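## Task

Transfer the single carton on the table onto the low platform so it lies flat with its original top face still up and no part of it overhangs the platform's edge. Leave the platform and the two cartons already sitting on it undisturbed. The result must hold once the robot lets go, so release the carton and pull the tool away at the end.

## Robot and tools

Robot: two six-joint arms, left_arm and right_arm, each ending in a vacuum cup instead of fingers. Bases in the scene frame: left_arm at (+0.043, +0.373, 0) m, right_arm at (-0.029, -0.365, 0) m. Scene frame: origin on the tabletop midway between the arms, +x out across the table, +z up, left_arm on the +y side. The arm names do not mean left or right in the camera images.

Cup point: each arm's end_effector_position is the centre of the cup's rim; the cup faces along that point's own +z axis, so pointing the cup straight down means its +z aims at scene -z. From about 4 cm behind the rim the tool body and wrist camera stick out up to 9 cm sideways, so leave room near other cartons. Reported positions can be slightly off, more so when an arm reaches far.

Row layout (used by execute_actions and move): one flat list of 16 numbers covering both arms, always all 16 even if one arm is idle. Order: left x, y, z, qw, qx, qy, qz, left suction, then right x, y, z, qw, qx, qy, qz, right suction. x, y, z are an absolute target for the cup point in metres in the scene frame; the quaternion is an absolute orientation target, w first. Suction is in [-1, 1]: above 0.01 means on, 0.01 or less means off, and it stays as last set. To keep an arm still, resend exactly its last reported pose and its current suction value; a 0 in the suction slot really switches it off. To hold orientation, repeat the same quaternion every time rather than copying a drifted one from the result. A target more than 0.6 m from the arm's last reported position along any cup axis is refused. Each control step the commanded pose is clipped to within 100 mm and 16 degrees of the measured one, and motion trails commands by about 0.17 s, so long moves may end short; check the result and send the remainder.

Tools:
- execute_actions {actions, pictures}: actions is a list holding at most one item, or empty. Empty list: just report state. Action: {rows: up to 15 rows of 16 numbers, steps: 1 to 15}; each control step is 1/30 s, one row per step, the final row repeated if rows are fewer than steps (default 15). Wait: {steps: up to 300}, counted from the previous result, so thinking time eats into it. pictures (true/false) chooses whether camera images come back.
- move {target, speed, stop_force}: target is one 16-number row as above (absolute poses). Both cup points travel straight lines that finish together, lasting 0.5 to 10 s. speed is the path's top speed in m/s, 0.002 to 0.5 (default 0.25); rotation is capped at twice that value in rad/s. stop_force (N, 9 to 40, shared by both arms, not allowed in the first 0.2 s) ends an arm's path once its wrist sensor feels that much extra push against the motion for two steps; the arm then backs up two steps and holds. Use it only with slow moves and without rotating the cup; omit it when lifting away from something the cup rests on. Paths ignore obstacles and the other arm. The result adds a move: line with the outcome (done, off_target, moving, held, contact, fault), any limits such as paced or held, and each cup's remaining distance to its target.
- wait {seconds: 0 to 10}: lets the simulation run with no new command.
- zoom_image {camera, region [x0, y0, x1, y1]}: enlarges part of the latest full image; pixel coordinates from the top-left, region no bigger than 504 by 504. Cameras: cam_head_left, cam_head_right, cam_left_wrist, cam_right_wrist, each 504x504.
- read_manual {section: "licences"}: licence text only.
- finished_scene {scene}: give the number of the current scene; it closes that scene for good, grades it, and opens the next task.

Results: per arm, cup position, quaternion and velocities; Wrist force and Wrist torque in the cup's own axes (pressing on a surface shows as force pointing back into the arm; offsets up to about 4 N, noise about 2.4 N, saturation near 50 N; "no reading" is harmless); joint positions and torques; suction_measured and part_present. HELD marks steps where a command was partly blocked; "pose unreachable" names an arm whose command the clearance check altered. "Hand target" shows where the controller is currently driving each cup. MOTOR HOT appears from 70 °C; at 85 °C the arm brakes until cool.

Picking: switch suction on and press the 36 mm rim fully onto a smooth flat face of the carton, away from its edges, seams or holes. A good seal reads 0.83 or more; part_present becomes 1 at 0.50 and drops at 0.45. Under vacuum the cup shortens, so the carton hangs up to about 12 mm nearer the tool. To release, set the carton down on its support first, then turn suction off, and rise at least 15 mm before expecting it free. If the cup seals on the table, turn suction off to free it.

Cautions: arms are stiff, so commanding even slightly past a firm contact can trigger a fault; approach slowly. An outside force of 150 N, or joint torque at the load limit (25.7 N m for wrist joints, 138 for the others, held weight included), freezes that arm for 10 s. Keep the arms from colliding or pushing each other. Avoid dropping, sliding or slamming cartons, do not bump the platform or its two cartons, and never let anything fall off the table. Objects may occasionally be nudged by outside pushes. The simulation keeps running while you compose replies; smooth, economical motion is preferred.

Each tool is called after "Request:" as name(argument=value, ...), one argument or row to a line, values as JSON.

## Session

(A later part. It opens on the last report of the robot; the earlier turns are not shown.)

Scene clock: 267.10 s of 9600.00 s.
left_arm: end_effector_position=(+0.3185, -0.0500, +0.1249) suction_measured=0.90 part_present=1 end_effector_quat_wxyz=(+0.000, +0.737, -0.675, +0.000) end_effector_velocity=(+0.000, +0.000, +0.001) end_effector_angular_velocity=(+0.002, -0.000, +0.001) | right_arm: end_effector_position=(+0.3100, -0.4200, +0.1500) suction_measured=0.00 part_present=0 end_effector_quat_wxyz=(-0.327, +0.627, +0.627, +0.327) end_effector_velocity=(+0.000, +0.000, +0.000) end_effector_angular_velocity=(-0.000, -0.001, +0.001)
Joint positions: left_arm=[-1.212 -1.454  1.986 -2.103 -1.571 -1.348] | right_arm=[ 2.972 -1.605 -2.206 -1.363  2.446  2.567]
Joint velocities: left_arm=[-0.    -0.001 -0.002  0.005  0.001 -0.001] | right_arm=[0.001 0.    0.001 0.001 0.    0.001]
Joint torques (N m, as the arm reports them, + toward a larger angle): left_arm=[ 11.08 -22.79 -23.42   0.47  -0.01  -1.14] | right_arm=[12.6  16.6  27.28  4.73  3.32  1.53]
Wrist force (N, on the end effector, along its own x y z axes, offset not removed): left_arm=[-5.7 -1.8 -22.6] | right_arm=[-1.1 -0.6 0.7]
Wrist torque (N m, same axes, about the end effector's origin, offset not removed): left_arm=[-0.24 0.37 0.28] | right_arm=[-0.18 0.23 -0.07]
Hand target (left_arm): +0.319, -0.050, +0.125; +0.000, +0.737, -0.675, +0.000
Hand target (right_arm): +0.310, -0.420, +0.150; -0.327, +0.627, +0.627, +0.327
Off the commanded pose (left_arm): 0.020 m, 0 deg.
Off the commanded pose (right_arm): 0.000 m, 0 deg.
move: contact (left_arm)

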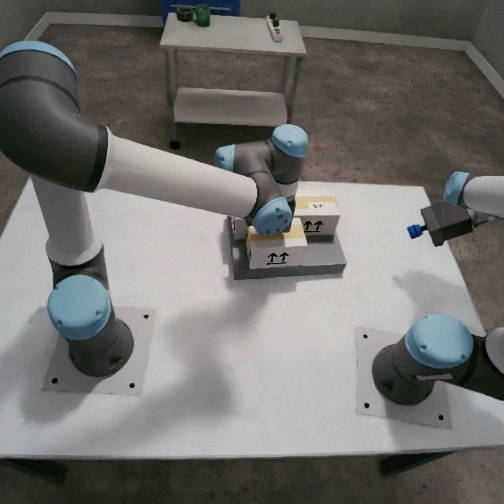

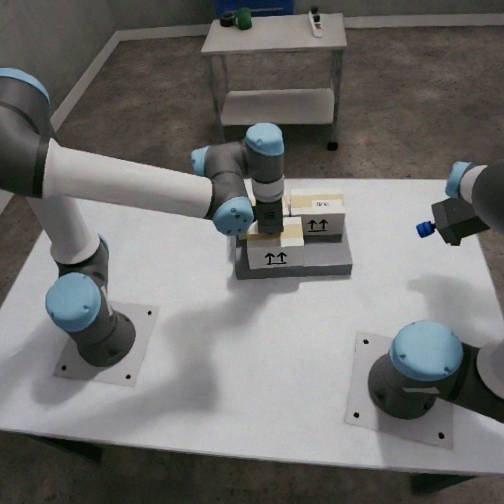

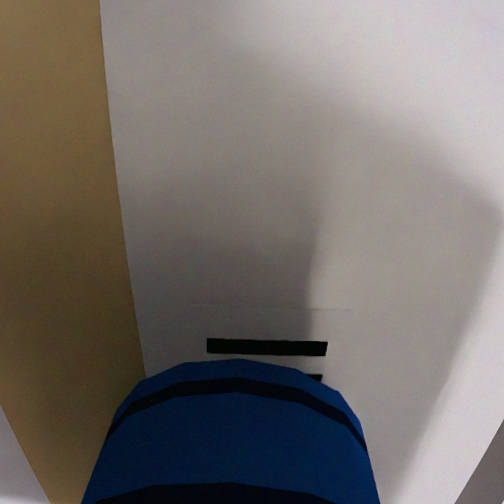

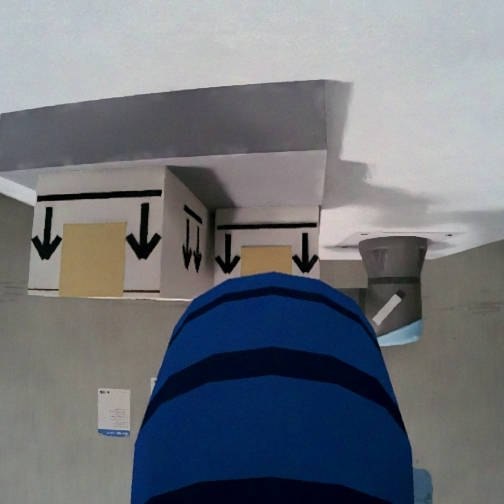

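Request:
move(
  target=[0.3185,-0.05,0.129,0,-0.7373,0.6756,0,1,0.31,-0.42,0.15,-0.3265,0.6272,0.6272,0.3265,-1],
  speed=0.01,
)

Request:
move(
  target=[0.3202,-0.05,0.1285,0,-0.7405,0.672,0,1,0.31,-0.42,0.15,-0.3265,0.6272,0.6272,0.3265,-1],
  speed=0.005,
)

Request:
move(
  target=[0.3202,-0.05,0.11,0,-0.7405,0.672,0,1,0.31,-0.42,0.15,-0.3265,0.6272,0.6272,0.3265,-1],
  speed=0.003,
  stop_force=9,
)

Request:
zoom_image(
  camera="cam_right_wrist",
  region=[150, 140, 350, 300],
)

Scene clock: 279.83 s of 9600.00 s.
left_arm: end_effector_position=(+0.3185, -0.0500, +0.1289) suction_measured=0.90 part_present=1 end_effector_quat_wxyz=(+0.000, +0.737, -0.676, +0.000) end_effector_velocity=(-0.000, -0.000, +0.002) end_effector_angular_velocity=(-0.001, +0.000, -0.001) | right_arm: end_effector_position=(+0.3100, -0.4200, +0.1500) suction_measured=0.00 part_present=0 end_effector_quat_wxyz=(-0.327, +0.627, +0.627, +0.327) end_effector_velocity=(-0.000, +0.000, -0.000) end_effector_angular_velocity=(-0.000, +0.000, +0.001)
Joint positions: left_arm=[-1.212 -1.459  1.98  -2.092 -1.571 -1.348] | right_arm=[ 2.972 -1.605 -2.206 -1.363  2.446  2.567]
Joint velocities: left_arm=[-0.    -0.002 -0.003  0.004 -0.001  0.001] | right_arm=[ 0.     0.    -0.    -0.    -0.001 -0.   ]
Joint torques (N m, as the arm reports them, + toward a larger angle): left_arm=[ -0.79 -38.35 -35.21  -1.48   0.14   2.04] | right_arm=[ 8.44 28.18 26.31  4.6   3.36  1.53]
Wrist force (N, on the end effector, along its own x y z axes, offset not removed): left_arm=[-0.1 -1.5 7.2] | right_arm=[-1.2 0.8 -1.4]
Wrist torque (N m, same axes, about the end effector's origin, offset not removed): left_arm=[-0.20 0.14 0.15] | right_arm=[0.07 0.23 -0.11]
Hand target (left_arm): +0.318, -0.050, +0.129; +0.000, +0.737, -0.676, +0.000
Hand target (right_arm): +0.310, -0.420, +0.150; -0.327, +0.627, +0.627, +0.327
Off the commanded pose (left_arm): 0.000 m, 0 deg.
Off the commanded pose (right_arm): 0.000 m, 0 deg.
After step 90, 9.03 s passed at rest.
move: done

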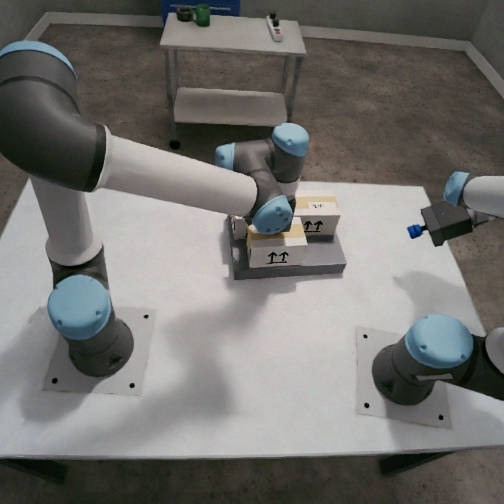

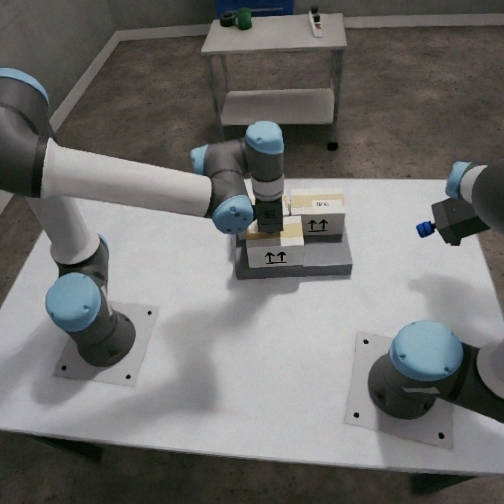

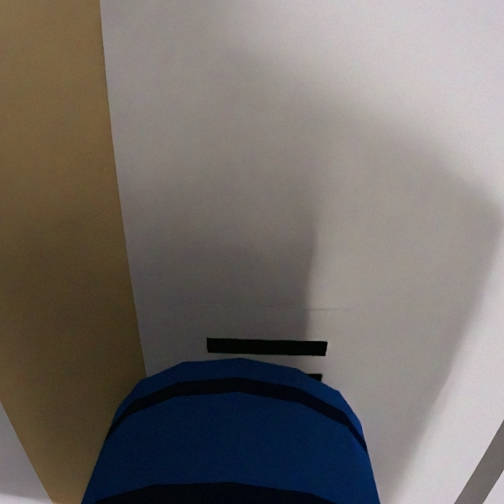

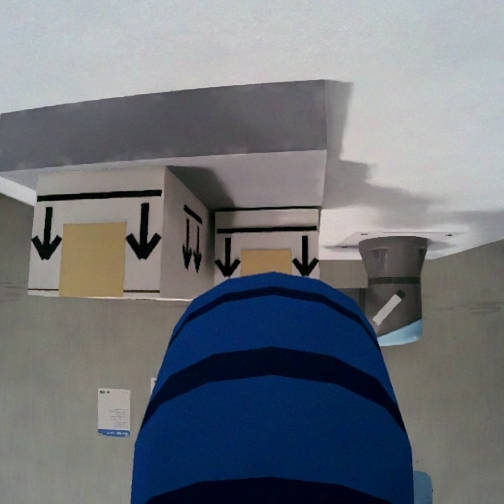

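Scene clock: 281.00 s of 9600.00 s.
left_arm: end_effector_position=(+0.3202, -0.0500, +0.1285) suction_measured=0.90 part_present=1 end_effector_quat_wxyz=(+0.000, +0.740, -0.672, +0.000) end_effector_velocity=(+0.001, -0.000, +0.000) end_effector_angular_velocity=(-0.000, -0.001, +0.002) | right_arm: end_effector_position=(+0.3100, -0.4200, +0.1500) suction_measured=0.00 part_present=0 end_effector_quat_wxyz=(-0.327, +0.627, +0.627, +0.327) end_effector_velocity=(-0.000, +0.001, -0.000) end_effector_angular_velocity=(+0.000, +0.000, +0.001)
Joint positions: left_arm=[-1.209 -1.456  1.979 -2.093 -1.571 -1.354] | right_arm=[ 2.972 -1.605 -2.206 -1.363  2.446  2.567]
Joint velocities: left_arm=[ 0.001  0.001 -0.001 -0.     0.001 -0.001] | right_arm=[ 0.001 -0.    -0.     0.     0.     0.   ]
Joint torques (N m, as the arm reports them, + toward a larger angle): left_arm=[ 13.49 -24.07 -34.14  -5.37   0.18  -1.47] | right_arm=[ 7.88 28.91 26.35  4.69  3.25  1.46]
Wrist force (N, on the end effector, along its own x y z axes, offset not removed): left_arm=[-0.2 -3.3 6.4] | right_arm=[-0.7 -1.8 -1.3]
Wrist torque (N m, same axes, about the end effector's origin, offset not removed): left_arm=[-0.47 0.03 -0.01] | right_arm=[-0.42 0.16 -0.15]
Hand target (left_arm): +0.320, -0.050, +0.128; +0.000, +0.741, -0.672, +0.000
Hand target (right_arm): +0.310, -0.420, +0.150; -0.327, +0.627, +0.627, +0.327
Off the commanded pose (left_arm): 0.000 m, 0 deg.
Off the commanded pose (right_arm): 0.000 m, 0 deg.
move: done

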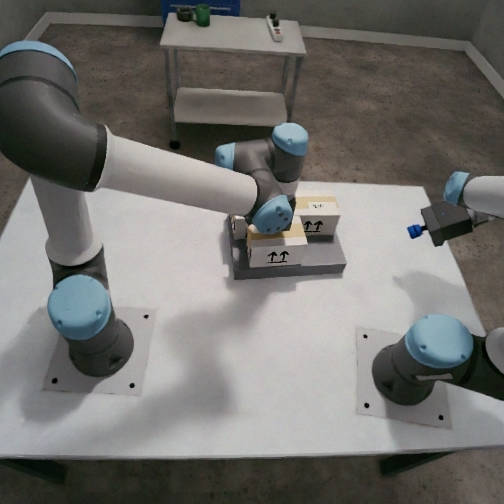

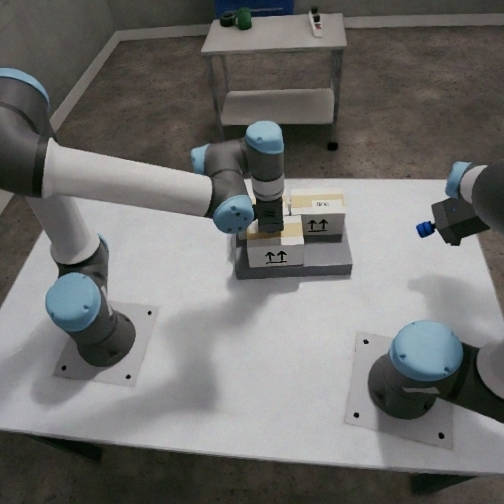

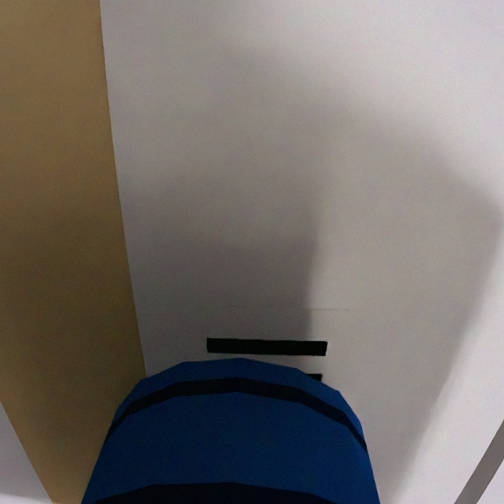

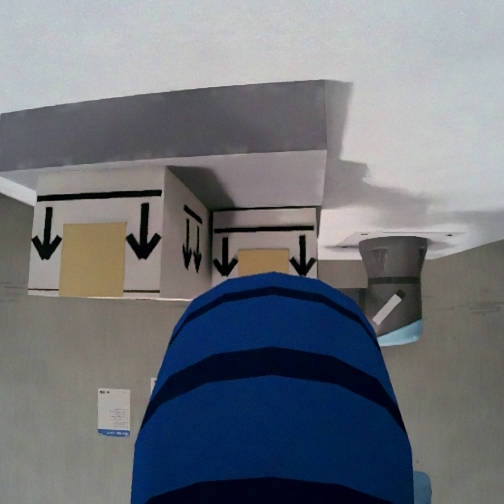

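Scene clock: 282.50 s of 9600.00 s.
left_arm: end_effector_position=(+0.3202, -0.0500, +0.1250) suction_measured=0.90 part_present=1 end_effector_quat_wxyz=(-0.000, +0.740, -0.672, -0.000) end_effector_velocity=(-0.000, +0.001, -0.000) end_effector_angular_velocity=(+0.003, +0.001, -0.001) | right_arm: end_effector_position=(+0.3100, -0.4200, +0.1500) suction_measured=0.00 part_present=0 end_effector_quat_wxyz=(-0.327, +0.627, +0.627, +0.327) end_effector_velocity=(+0.000, -0.000, +0.000) end_effector_angular_velocity=(+0.001, -0.001, -0.001)
Joint positions: left_arm=[-1.209 -1.452  1.984 -2.103 -1.571 -1.354] | right_arm=[ 2.972 -1.605 -2.206 -1.363  2.446  2.567]
Joint velocities: left_arm=[ 0.    -0.001  0.     0.004 -0.001  0.001] | right_arm=[-0.001  0.     0.    -0.     0.001  0.   ]
Joint torques (N m, as the arm reports them, + toward a larger angle): left_arm=[ 10.37 -26.74 -24.52   0.03   0.16   1.2 ] | right_arm=[ 7.44 29.39 27.74  4.65  3.39  1.62]
Wrist force (N, on the end effector, along its own x y z axes, offset not removed): left_arm=[-4.8 -1.6 -16.2] | right_arm=[0.5 -1.1 0.2]
Wrist torque (N m, same axes, about the end effector's origin, offset not removed): left_arm=[-0.10 0.30 0.16] | right_arm=[-0.29 -0.10 -0.14]
Hand target (left_arm): +0.320, -0.050, +0.125; +0.000, +0.740, -0.672, +0.000
Hand target (right_arm): +0.310, -0.420, +0.150; -0.327, +0.627, +0.627, +0.327
Off the commanded pose (left_arm): 0.015 m, 0 deg.
Off the commanded pose (right_arm): 0.000 m, 0 deg.
move: contact (left_arm)

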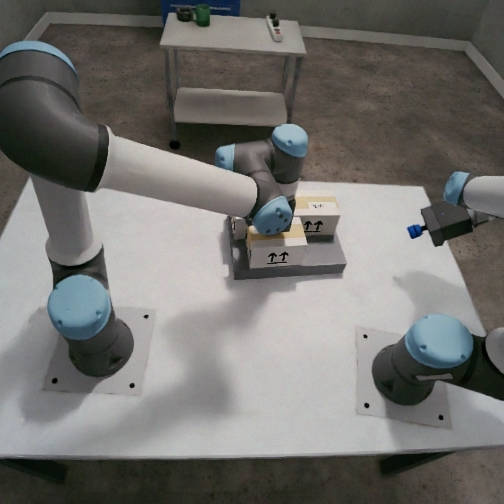

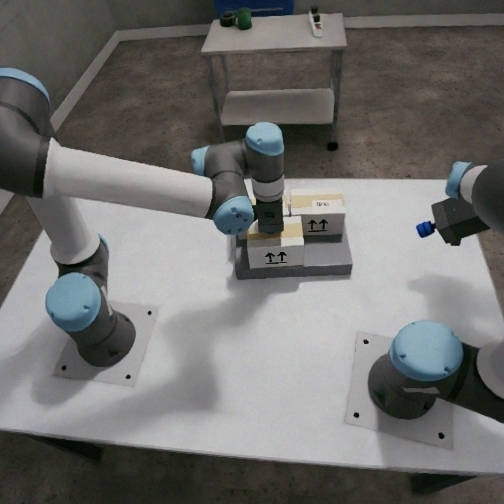

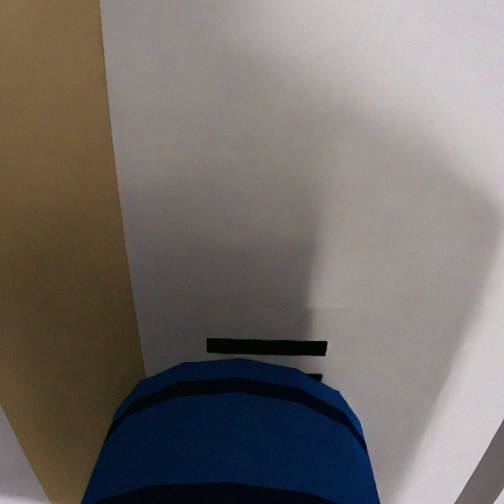

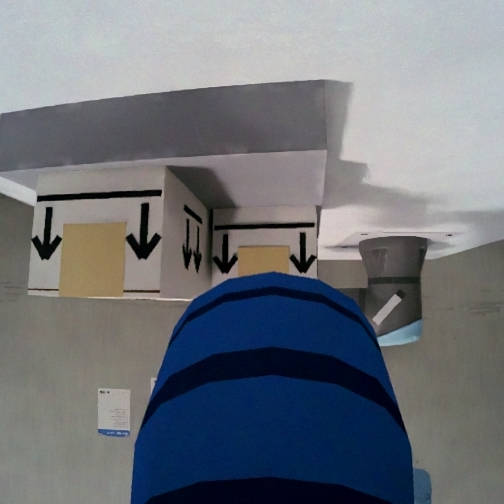

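Region (150, 140, 350, 300) of cam_right_wrist's 504x504 image, scaled by 2.520, with more detail than that image has; it fills the top 403 rows of this view, and the rest is white.

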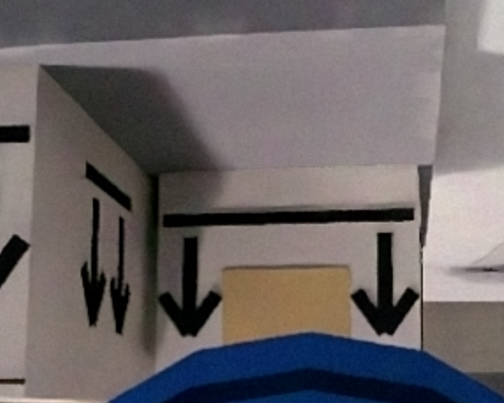

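Good margin. Release and lift.

Request:
execute_actions(
  actions=[
    {"rows":[[0.3202,-0.05,0.1255,0,-0.7405,0.672,0,-1,0.31,-0.42,0.15,-0.3265,0.6272,0.6272,0.3265,-1]],"steps":15},
  ],
  pictures=false,
)

Request:
move(
  target=[0.3202,-0.05,0.16,0,-0.7405,0.672,0,-1,0.31,-0.42,0.15,-0.3265,0.6272,0.6272,0.3265,-1],
  speed=0.03,
)

Request:
move(
  target=[0.38,0.25,0.33,0,-0.3,0.95,0,-1,0.35,-0.42,0.3,0,0.3,0.95,0,-1],
  speed=0.3,
)

Request:
zoom_image(
  camera="cam_head_left",
  region=[200, 170, 360, 300],
)

Scene clock: 293.50 s of 9600.00 s.
left_arm: end_effector_position=(+0.3202, -0.0500, +0.1255) suction_measured=0.00 part_present=0 end_effector_quat_wxyz=(+0.000, +0.741, -0.672, +0.000) end_effector_velocity=(+0.000, -0.000, +0.000) end_effector_angular_velocity=(-0.000, -0.001, +0.000) | right_arm: end_effector_position=(+0.3100, -0.4200, +0.1500) suction_measured=0.00 part_present=0 end_effector_quat_wxyz=(-0.327, +0.627, +0.627, +0.327) end_effector_velocity=(-0.000, -0.000, -0.000) end_effector_angular_velocity=(-0.000, +0.000, -0.001)
Joint positions: left_arm=[-1.209 -1.453  1.983 -2.101 -1.571 -1.354] | right_arm=[ 2.972 -1.605 -2.206 -1.363  2.446  2.567]
Joint velocities: left_arm=[ 0.     0.    -0.001  0.     0.001  0.   ] | right_arm=[-0.001 -0.    -0.001  0.    -0.    -0.   ]
Joint torques (N m, as the arm reports them, + toward a larger angle): left_arm=[ 11.16 -23.36 -26.02   0.22   0.13  -1.52] | right_arm=[ 3.62 28.74 26.24  4.73  3.28  1.62]
Wrist force (N, on the end effector, along its own x y z axes, offset not removed): left_arm=[-4.9 -4.0 -17.3] | right_arm=[-1.6 -1.1 -0.6]
Wrist torque (N m, same axes, about the end effector's origin, offset not removed): left_arm=[-0.30 0.55 0.09] | right_arm=[-0.29 0.22 -0.09]
Hand target (left_arm): +0.320, -0.050, +0.126; +0.000, +0.741, -0.672, +0.000
Hand target (right_arm): +0.310, -0.420, +0.150; -0.327, +0.627, +0.627, +0.327
Off the commanded pose (left_arm): 0.000 m, 0 deg.
Off the commanded pose (right_arm): 0.000 m, 0 deg.
Steps of this call (steps 1 to 90: nothing new was sent; then 7.50 s passed at rest; steps 91 to 105: all 15 steps of this action). Readings (end_effector_position | what the end effector reports):
91: left_arm (+0.3202, -0.0500, +0.1253) | right_arm (+0.3100, -0.4200, +0.1500) | left_arm suction_measured=0.46 part_present=1 | right_arm suction_measured=0.00 part_present=0
92: left_arm (+0.3202, -0.0501, +0.1254) | right_arm (+0.3100, -0.4200, +0.1500) | left_arm suction_measured=0.01 part_present=0 | right_arm suction_measured=0.00 part_present=0
94: left_arm (+0.3202, -0.0502, +0.1255) | right_arm (+0.3100, -0.4200, +0.1500) | left_arm suction_measured=0.00 part_present=0 | right_arm suction_measured=0.00 part_present=0
98: left_arm (+0.3202, -0.0501, +0.1255) | right_arm (+0.3100, -0.4200, +0.1500) | left_arm suction_measured=0.00 part_present=0 | right_arm suction_measured=0.00 part_present=0
105: the state above

Scene clock: 295.20 s of 9600.00 s.
left_arm: end_effector_position=(+0.3202, -0.0500, +0.1598) suction_measured=0.00 part_present=0 end_effector_quat_wxyz=(+0.000, +0.741, -0.672, +0.000) end_effector_velocity=(+0.000, +0.000, +0.002) end_effector_angular_velocity=(+0.001, -0.000, -0.000) | right_arm: end_effector_position=(+0.3100, -0.4200, +0.1500) suction_measured=0.00 part_present=0 end_effector_quat_wxyz=(-0.327, +0.627, +0.627, +0.327) end_effector_velocity=(+0.000, -0.000, +0.000) end_effector_angular_velocity=(+0.000, -0.001, -0.001)
Joint positions: left_arm=[-1.209 -1.493  1.93  -2.007 -1.571 -1.354] | right_arm=[ 2.972 -1.605 -2.206 -1.363  2.446  2.567]
Joint velocities: left_arm=[ 0.    -0.002 -0.003  0.005  0.     0.001] | right_arm=[-0.001  0.     0.     0.001  0.001  0.   ]
Joint torques (N m, as the arm reports them, + toward a larger angle): left_arm=[ 11.73 -33.16 -34.16  -1.19   0.77  -0.9 ] | right_arm=[ 1.32 28.57 26.17  4.64  3.47  1.48]
Wrist force (N, on the end effector, along its own x y z axes, offset not removed): left_arm=[-1.4 -1.6 0.6] | right_arm=[-0.6 -0.6 0.0]
Wrist torque (N m, same axes, about the end effector's origin, offset not removed): left_arm=[-0.08 0.30 0.14] | right_arm=[-0.19 0.14 -0.12]
Hand target (left_arm): +0.320, -0.050, +0.160; +0.000, +0.741, -0.672, +0.000
Hand target (right_arm): +0.310, -0.420, +0.150; -0.327, +0.627, +0.627, +0.327
Off the commanded pose (left_arm): 0.000 m, 0 deg.
Off the commanded pose (right_arm): 0.000 m, 0 deg.
move: done

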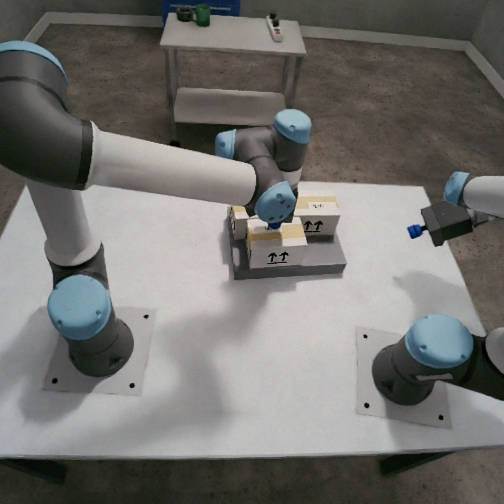

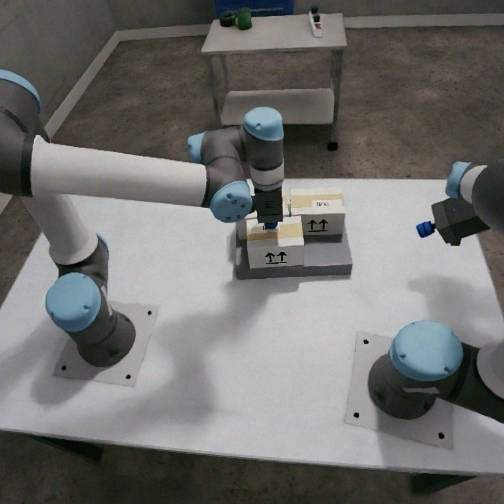

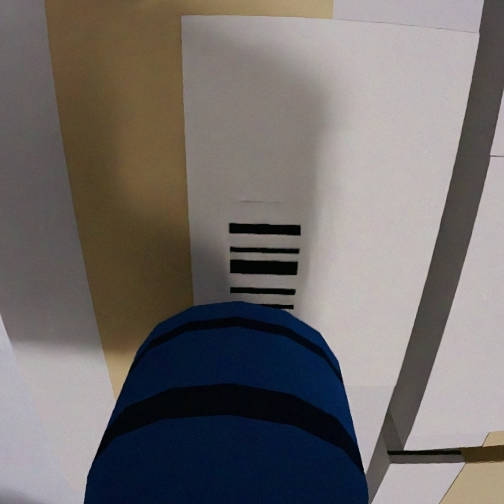

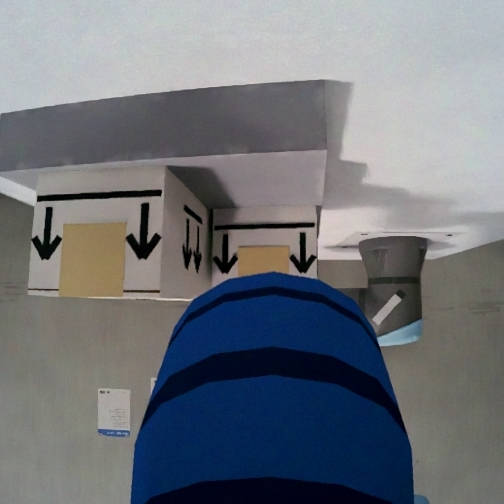

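Scene clock: 298.00 s of 9600.00 s.
left_arm: end_effector_position=(+0.3803, +0.2500, +0.3300) suction_measured=0.00 part_present=0 end_effector_quat_wxyz=(+0.000, -0.301, +0.953, -0.000) end_effector_velocity=(+0.001, +0.001, +0.001) end_effector_angular_velocity=(-0.001, +0.002, -0.007) | right_arm: end_effector_position=(+0.3499, -0.4199, +0.2998) suction_measured=0.00 part_present=0 end_effector_quat_wxyz=(+0.000, +0.301, +0.954, +0.000) end_effector_velocity=(+0.000, -0.000, +0.000) end_effector_angular_velocity=(-0.006, -0.003, +0.004)
Joint positions: left_arm=[-0.682 -1.949  1.865 -1.487 -1.571  0.228] | right_arm=[ 3.54  -1.253 -1.903 -1.555  1.571  2.395]
Joint velocities: left_arm=[ 0.005  0.002 -0.003  0.003 -0.002  0.012] | right_arm=[ 0.004  0.002 -0.     0.    -0.007 -0.   ]
Joint torques (N m, as the arm reports them, + toward a larger angle): left_arm=[ 13.61  -2.32 -34.86  -0.67  -2.75   1.86] | right_arm=[12.61 19.11 31.35 -0.17 -2.56 -1.43]
Wrist force (N, on the end effector, along its own x y z axes, offset not removed): left_arm=[-1.0 1.8 1.4] | right_arm=[-0.5 -0.3 -0.8]
Wrist torque (N m, same axes, about the end effector's origin, offset not removed): left_arm=[0.33 0.23 0.14] | right_arm=[-0.08 0.11 -0.04]
Hand target (left_arm): +0.380, +0.250, +0.330; +0.000, -0.301, +0.954, -0.000
Hand target (right_arm): +0.350, -0.420, +0.300; +0.000, +0.301, +0.954, +0.000
Off the commanded pose (left_arm): 0.000 m, 0 deg.
Off the commanded pose (right_arm): 0.000 m, 0 deg.
move: done

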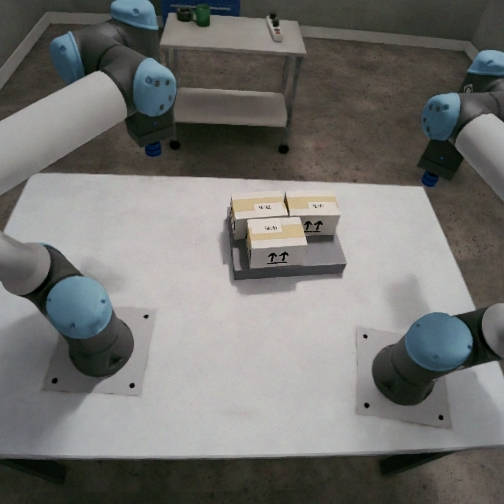

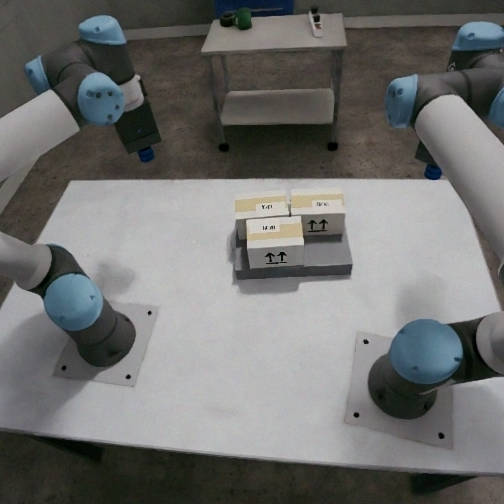

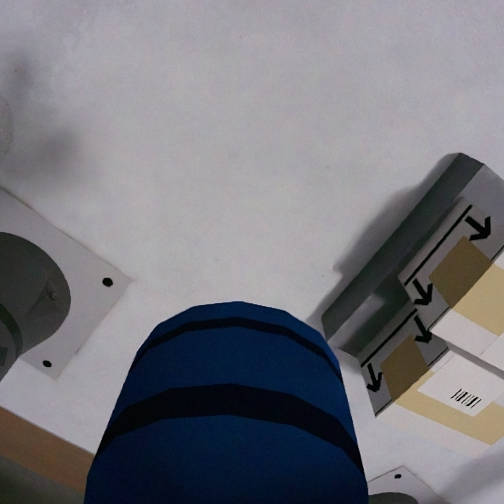

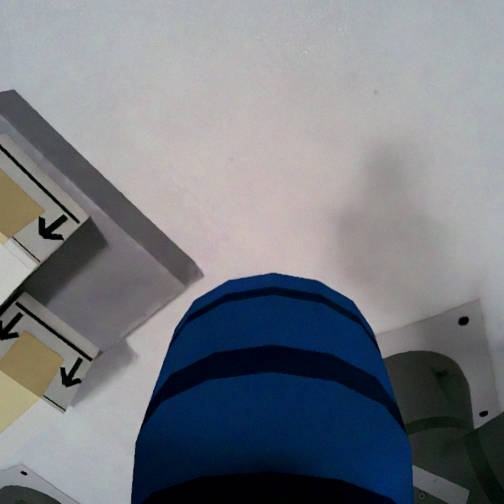

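Region (200, 170, 360, 300) of cam_head_left's 504x504 image, scaled by 3.150, with more detail than that image has; it fills the top 410 rows of this view, and the rest is white.

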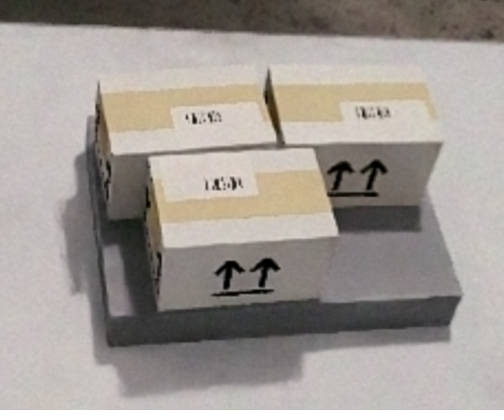

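Request:
zoom_image(
  camera="cam_left_wrist",
  region=[310, 140, 504, 340],
)

Region (310, 140, 504, 340) of cam_left_wrist's 504x504 image, scaled by 2.520, with more detail than that image has; it fills the left 489 columns of this view, and the rest is white.

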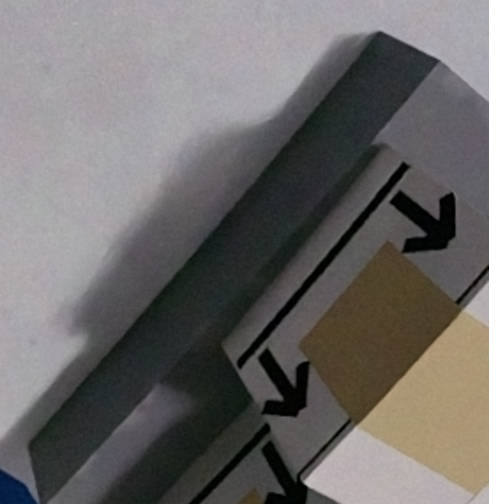

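Request:
move(
  target=[0.25,0.0,0.28,0,-0.7405,0.672,0,-1,0.35,-0.42,0.3,0,0.3,0.95,0,-1],
  speed=0.3,
)

Scene clock: 325.37 s of 9600.00 s.
left_arm: end_effector_position=(+0.2497, +0.0002, +0.2800) suction_measured=0.00 part_present=0 end_effector_quat_wxyz=(+0.000, +0.740, -0.672, -0.000) end_effector_velocity=(-0.000, -0.002, -0.000) end_effector_angular_velocity=(+0.000, -0.003, +0.007) | right_arm: end_effector_position=(+0.3500, -0.4200, +0.3000) suction_measured=0.00 part_present=0 end_effector_quat_wxyz=(+0.000, +0.301, +0.954, -0.000) end_effector_velocity=(-0.000, -0.001, -0.000) end_effector_angular_velocity=(+0.000, +0.000, -0.003)
Joint positions: left_arm=[-1.333 -1.772  1.87  -1.668 -1.571 -1.478] | right_arm=[ 3.539 -1.254 -1.902 -1.556  1.571  2.394]
Joint velocities: left_arm=[-0.003  0.003 -0.002 -0.001  0.003 -0.01 ] | right_arm=[-0.002 -0.    -0.     0.     0.     0.001]
Joint torques (N m, as the arm reports them, + toward a larger angle): left_arm=[-16.12  -7.81 -34.44  -4.61   2.11  -1.65] | right_arm=[-13.48   1.82  31.83  -0.2    2.01  -1.56]
Wrist force (N, on the end effector, along its own x y z axes, offset not removed): left_arm=[0.4 -0.8 -0.9] | right_arm=[-0.2 -1.8 -0.5]
Wrist torque (N m, same axes, about the end effector's origin, offset not removed): left_arm=[-0.08 -0.07 0.13] | right_arm=[-0.33 0.04 -0.10]
Hand target (left_arm): +0.250, +0.000, +0.280; -0.000, +0.741, -0.672, -0.000
Hand target (right_arm): +0.350, -0.420, +0.300; +0.000, +0.301, +0.954, -0.000
Off the commanded pose (left_arm): 0.000 m, 0 deg.
Off the commanded pose (right_arm): 0.000 m, 0 deg.
After step 90, 22.03 s passed at rest.
move: done

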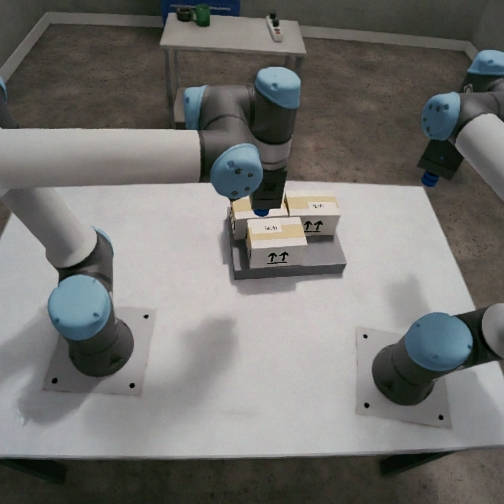

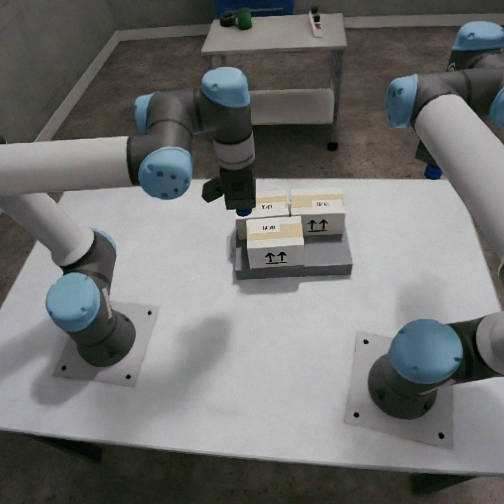

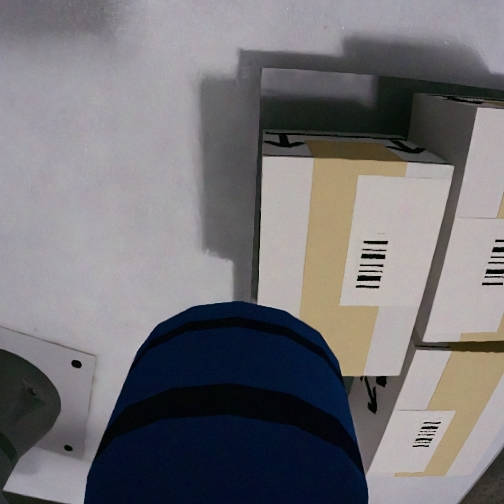

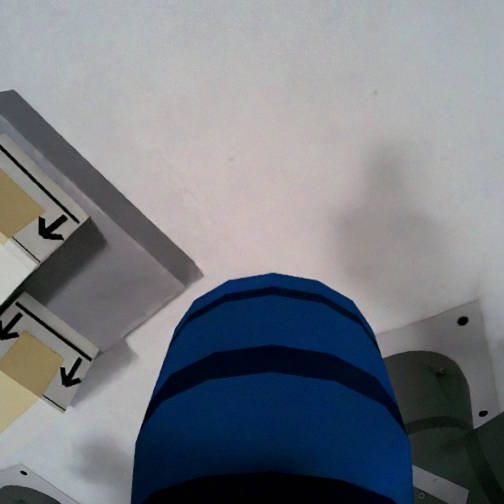

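Request:
zoom_image(
  camera="cam_left_wrist",
  region=[220, 50, 340, 190],
)

Region (220, 50, 340, 190) of cam_left_wrist's 504x504 image, scaled by 3.600, with more detail than that image has; it fills the left 432 columns of this view, and the rest is white.

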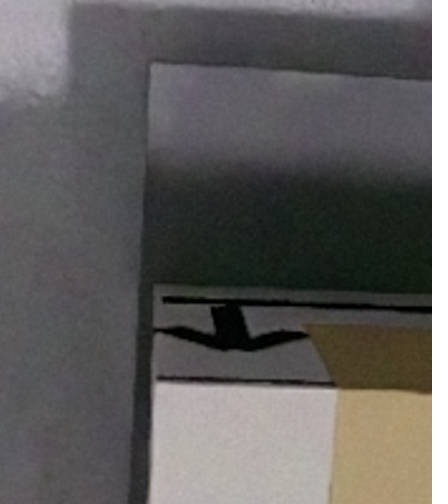

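Request:
move(
  target=[0.35,0.3,0.33,0,-0.5,0.866,0,-1,0.35,-0.42,0.3,0,0.3,0.95,0,-1],
  speed=0.4,
)

Request:
finished_scene(
  scene=1,
)

Scene clock: 335.27 s of 9600.00 s.
left_arm: end_effector_position=(+0.3503, +0.2998, +0.3300) suction_measured=0.00 part_present=0 end_effector_quat_wxyz=(+0.000, -0.500, +0.866, -0.000) end_effector_velocity=(+0.001, +0.002, +0.000) end_effector_angular_velocity=(-0.003, +0.008, -0.009) | right_arm: end_effector_position=(+0.3500, -0.4200, +0.3000) suction_measured=0.00 part_present=0 end_effector_quat_wxyz=(+0.000, +0.301, +0.954, -0.000) end_effector_velocity=(+0.000, -0.000, -0.000) end_effector_angular_velocity=(-0.000, -0.000, -0.000)
Joint positions: left_arm=[-0.622 -2.066  1.927 -1.433 -1.57  -0.148] | right_arm=[ 3.539 -1.254 -1.902 -1.556  1.571  2.394]
Joint velocities: left_arm=[ 0.015  0.007 -0.005  0.002 -0.007  0.024] | right_arm=[-0.001 -0.     0.     0.    -0.    -0.   ]
Joint torques (N m, as the arm reports them, + toward a larger angle): left_arm=[ 13.87   4.07 -34.71  -1.24  -2.6    1.95] | right_arm=[-14.11   1.1   31.46  -0.23   2.12  -1.46]
Wrist force (N, on the end effector, along its own x y z axes, offset not removed): left_arm=[-1.8 0.7 0.3] | right_arm=[-1.8 -0.5 -0.3]
Wrist torque (N m, same axes, about the end effector's origin, offset not removed): left_arm=[0.21 0.43 0.12] | right_arm=[-0.14 0.30 -0.13]
Hand target (left_arm): +0.350, +0.300, +0.330; +0.000, -0.500, +0.866, -0.000
Hand target (right_arm): +0.350, -0.420, +0.300; +0.000, +0.301, +0.954, -0.000
Off the commanded pose (left_arm): 0.000 m, 0 deg.
Off the commanded pose (right_arm): 0.000 m, 0 deg.
After step 90, 5.40 s passed at rest.
move: done

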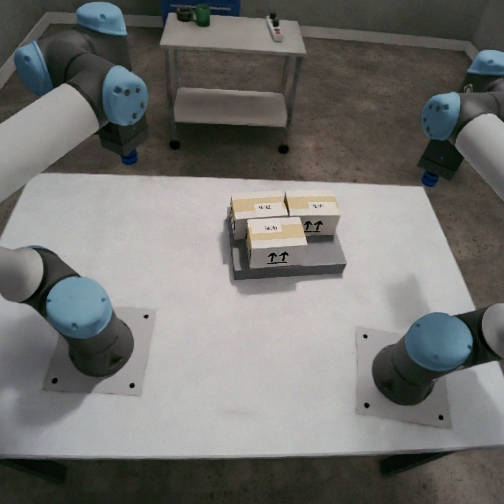

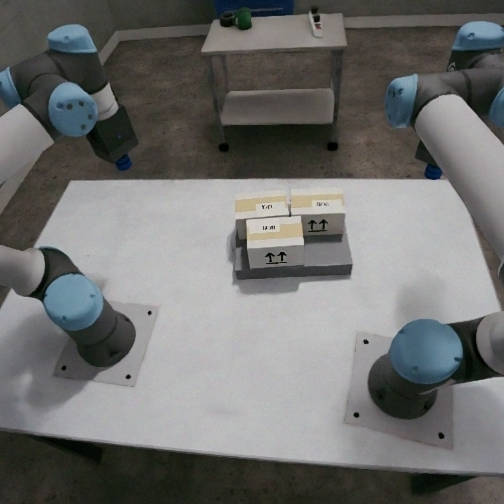

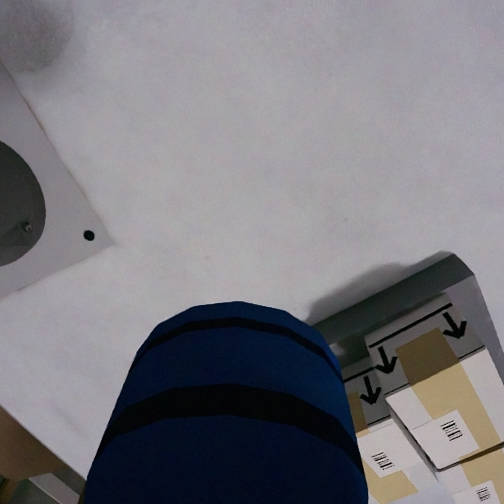

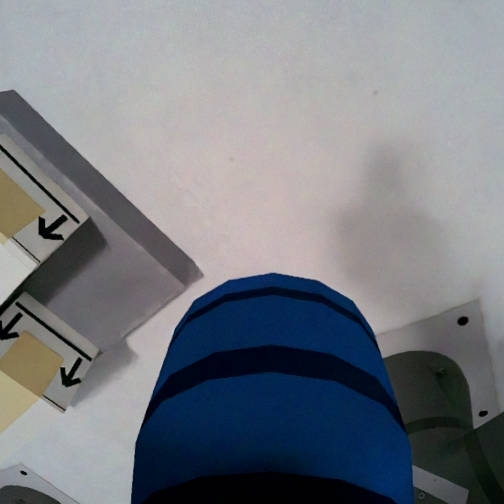

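The scene is finished: the task was done.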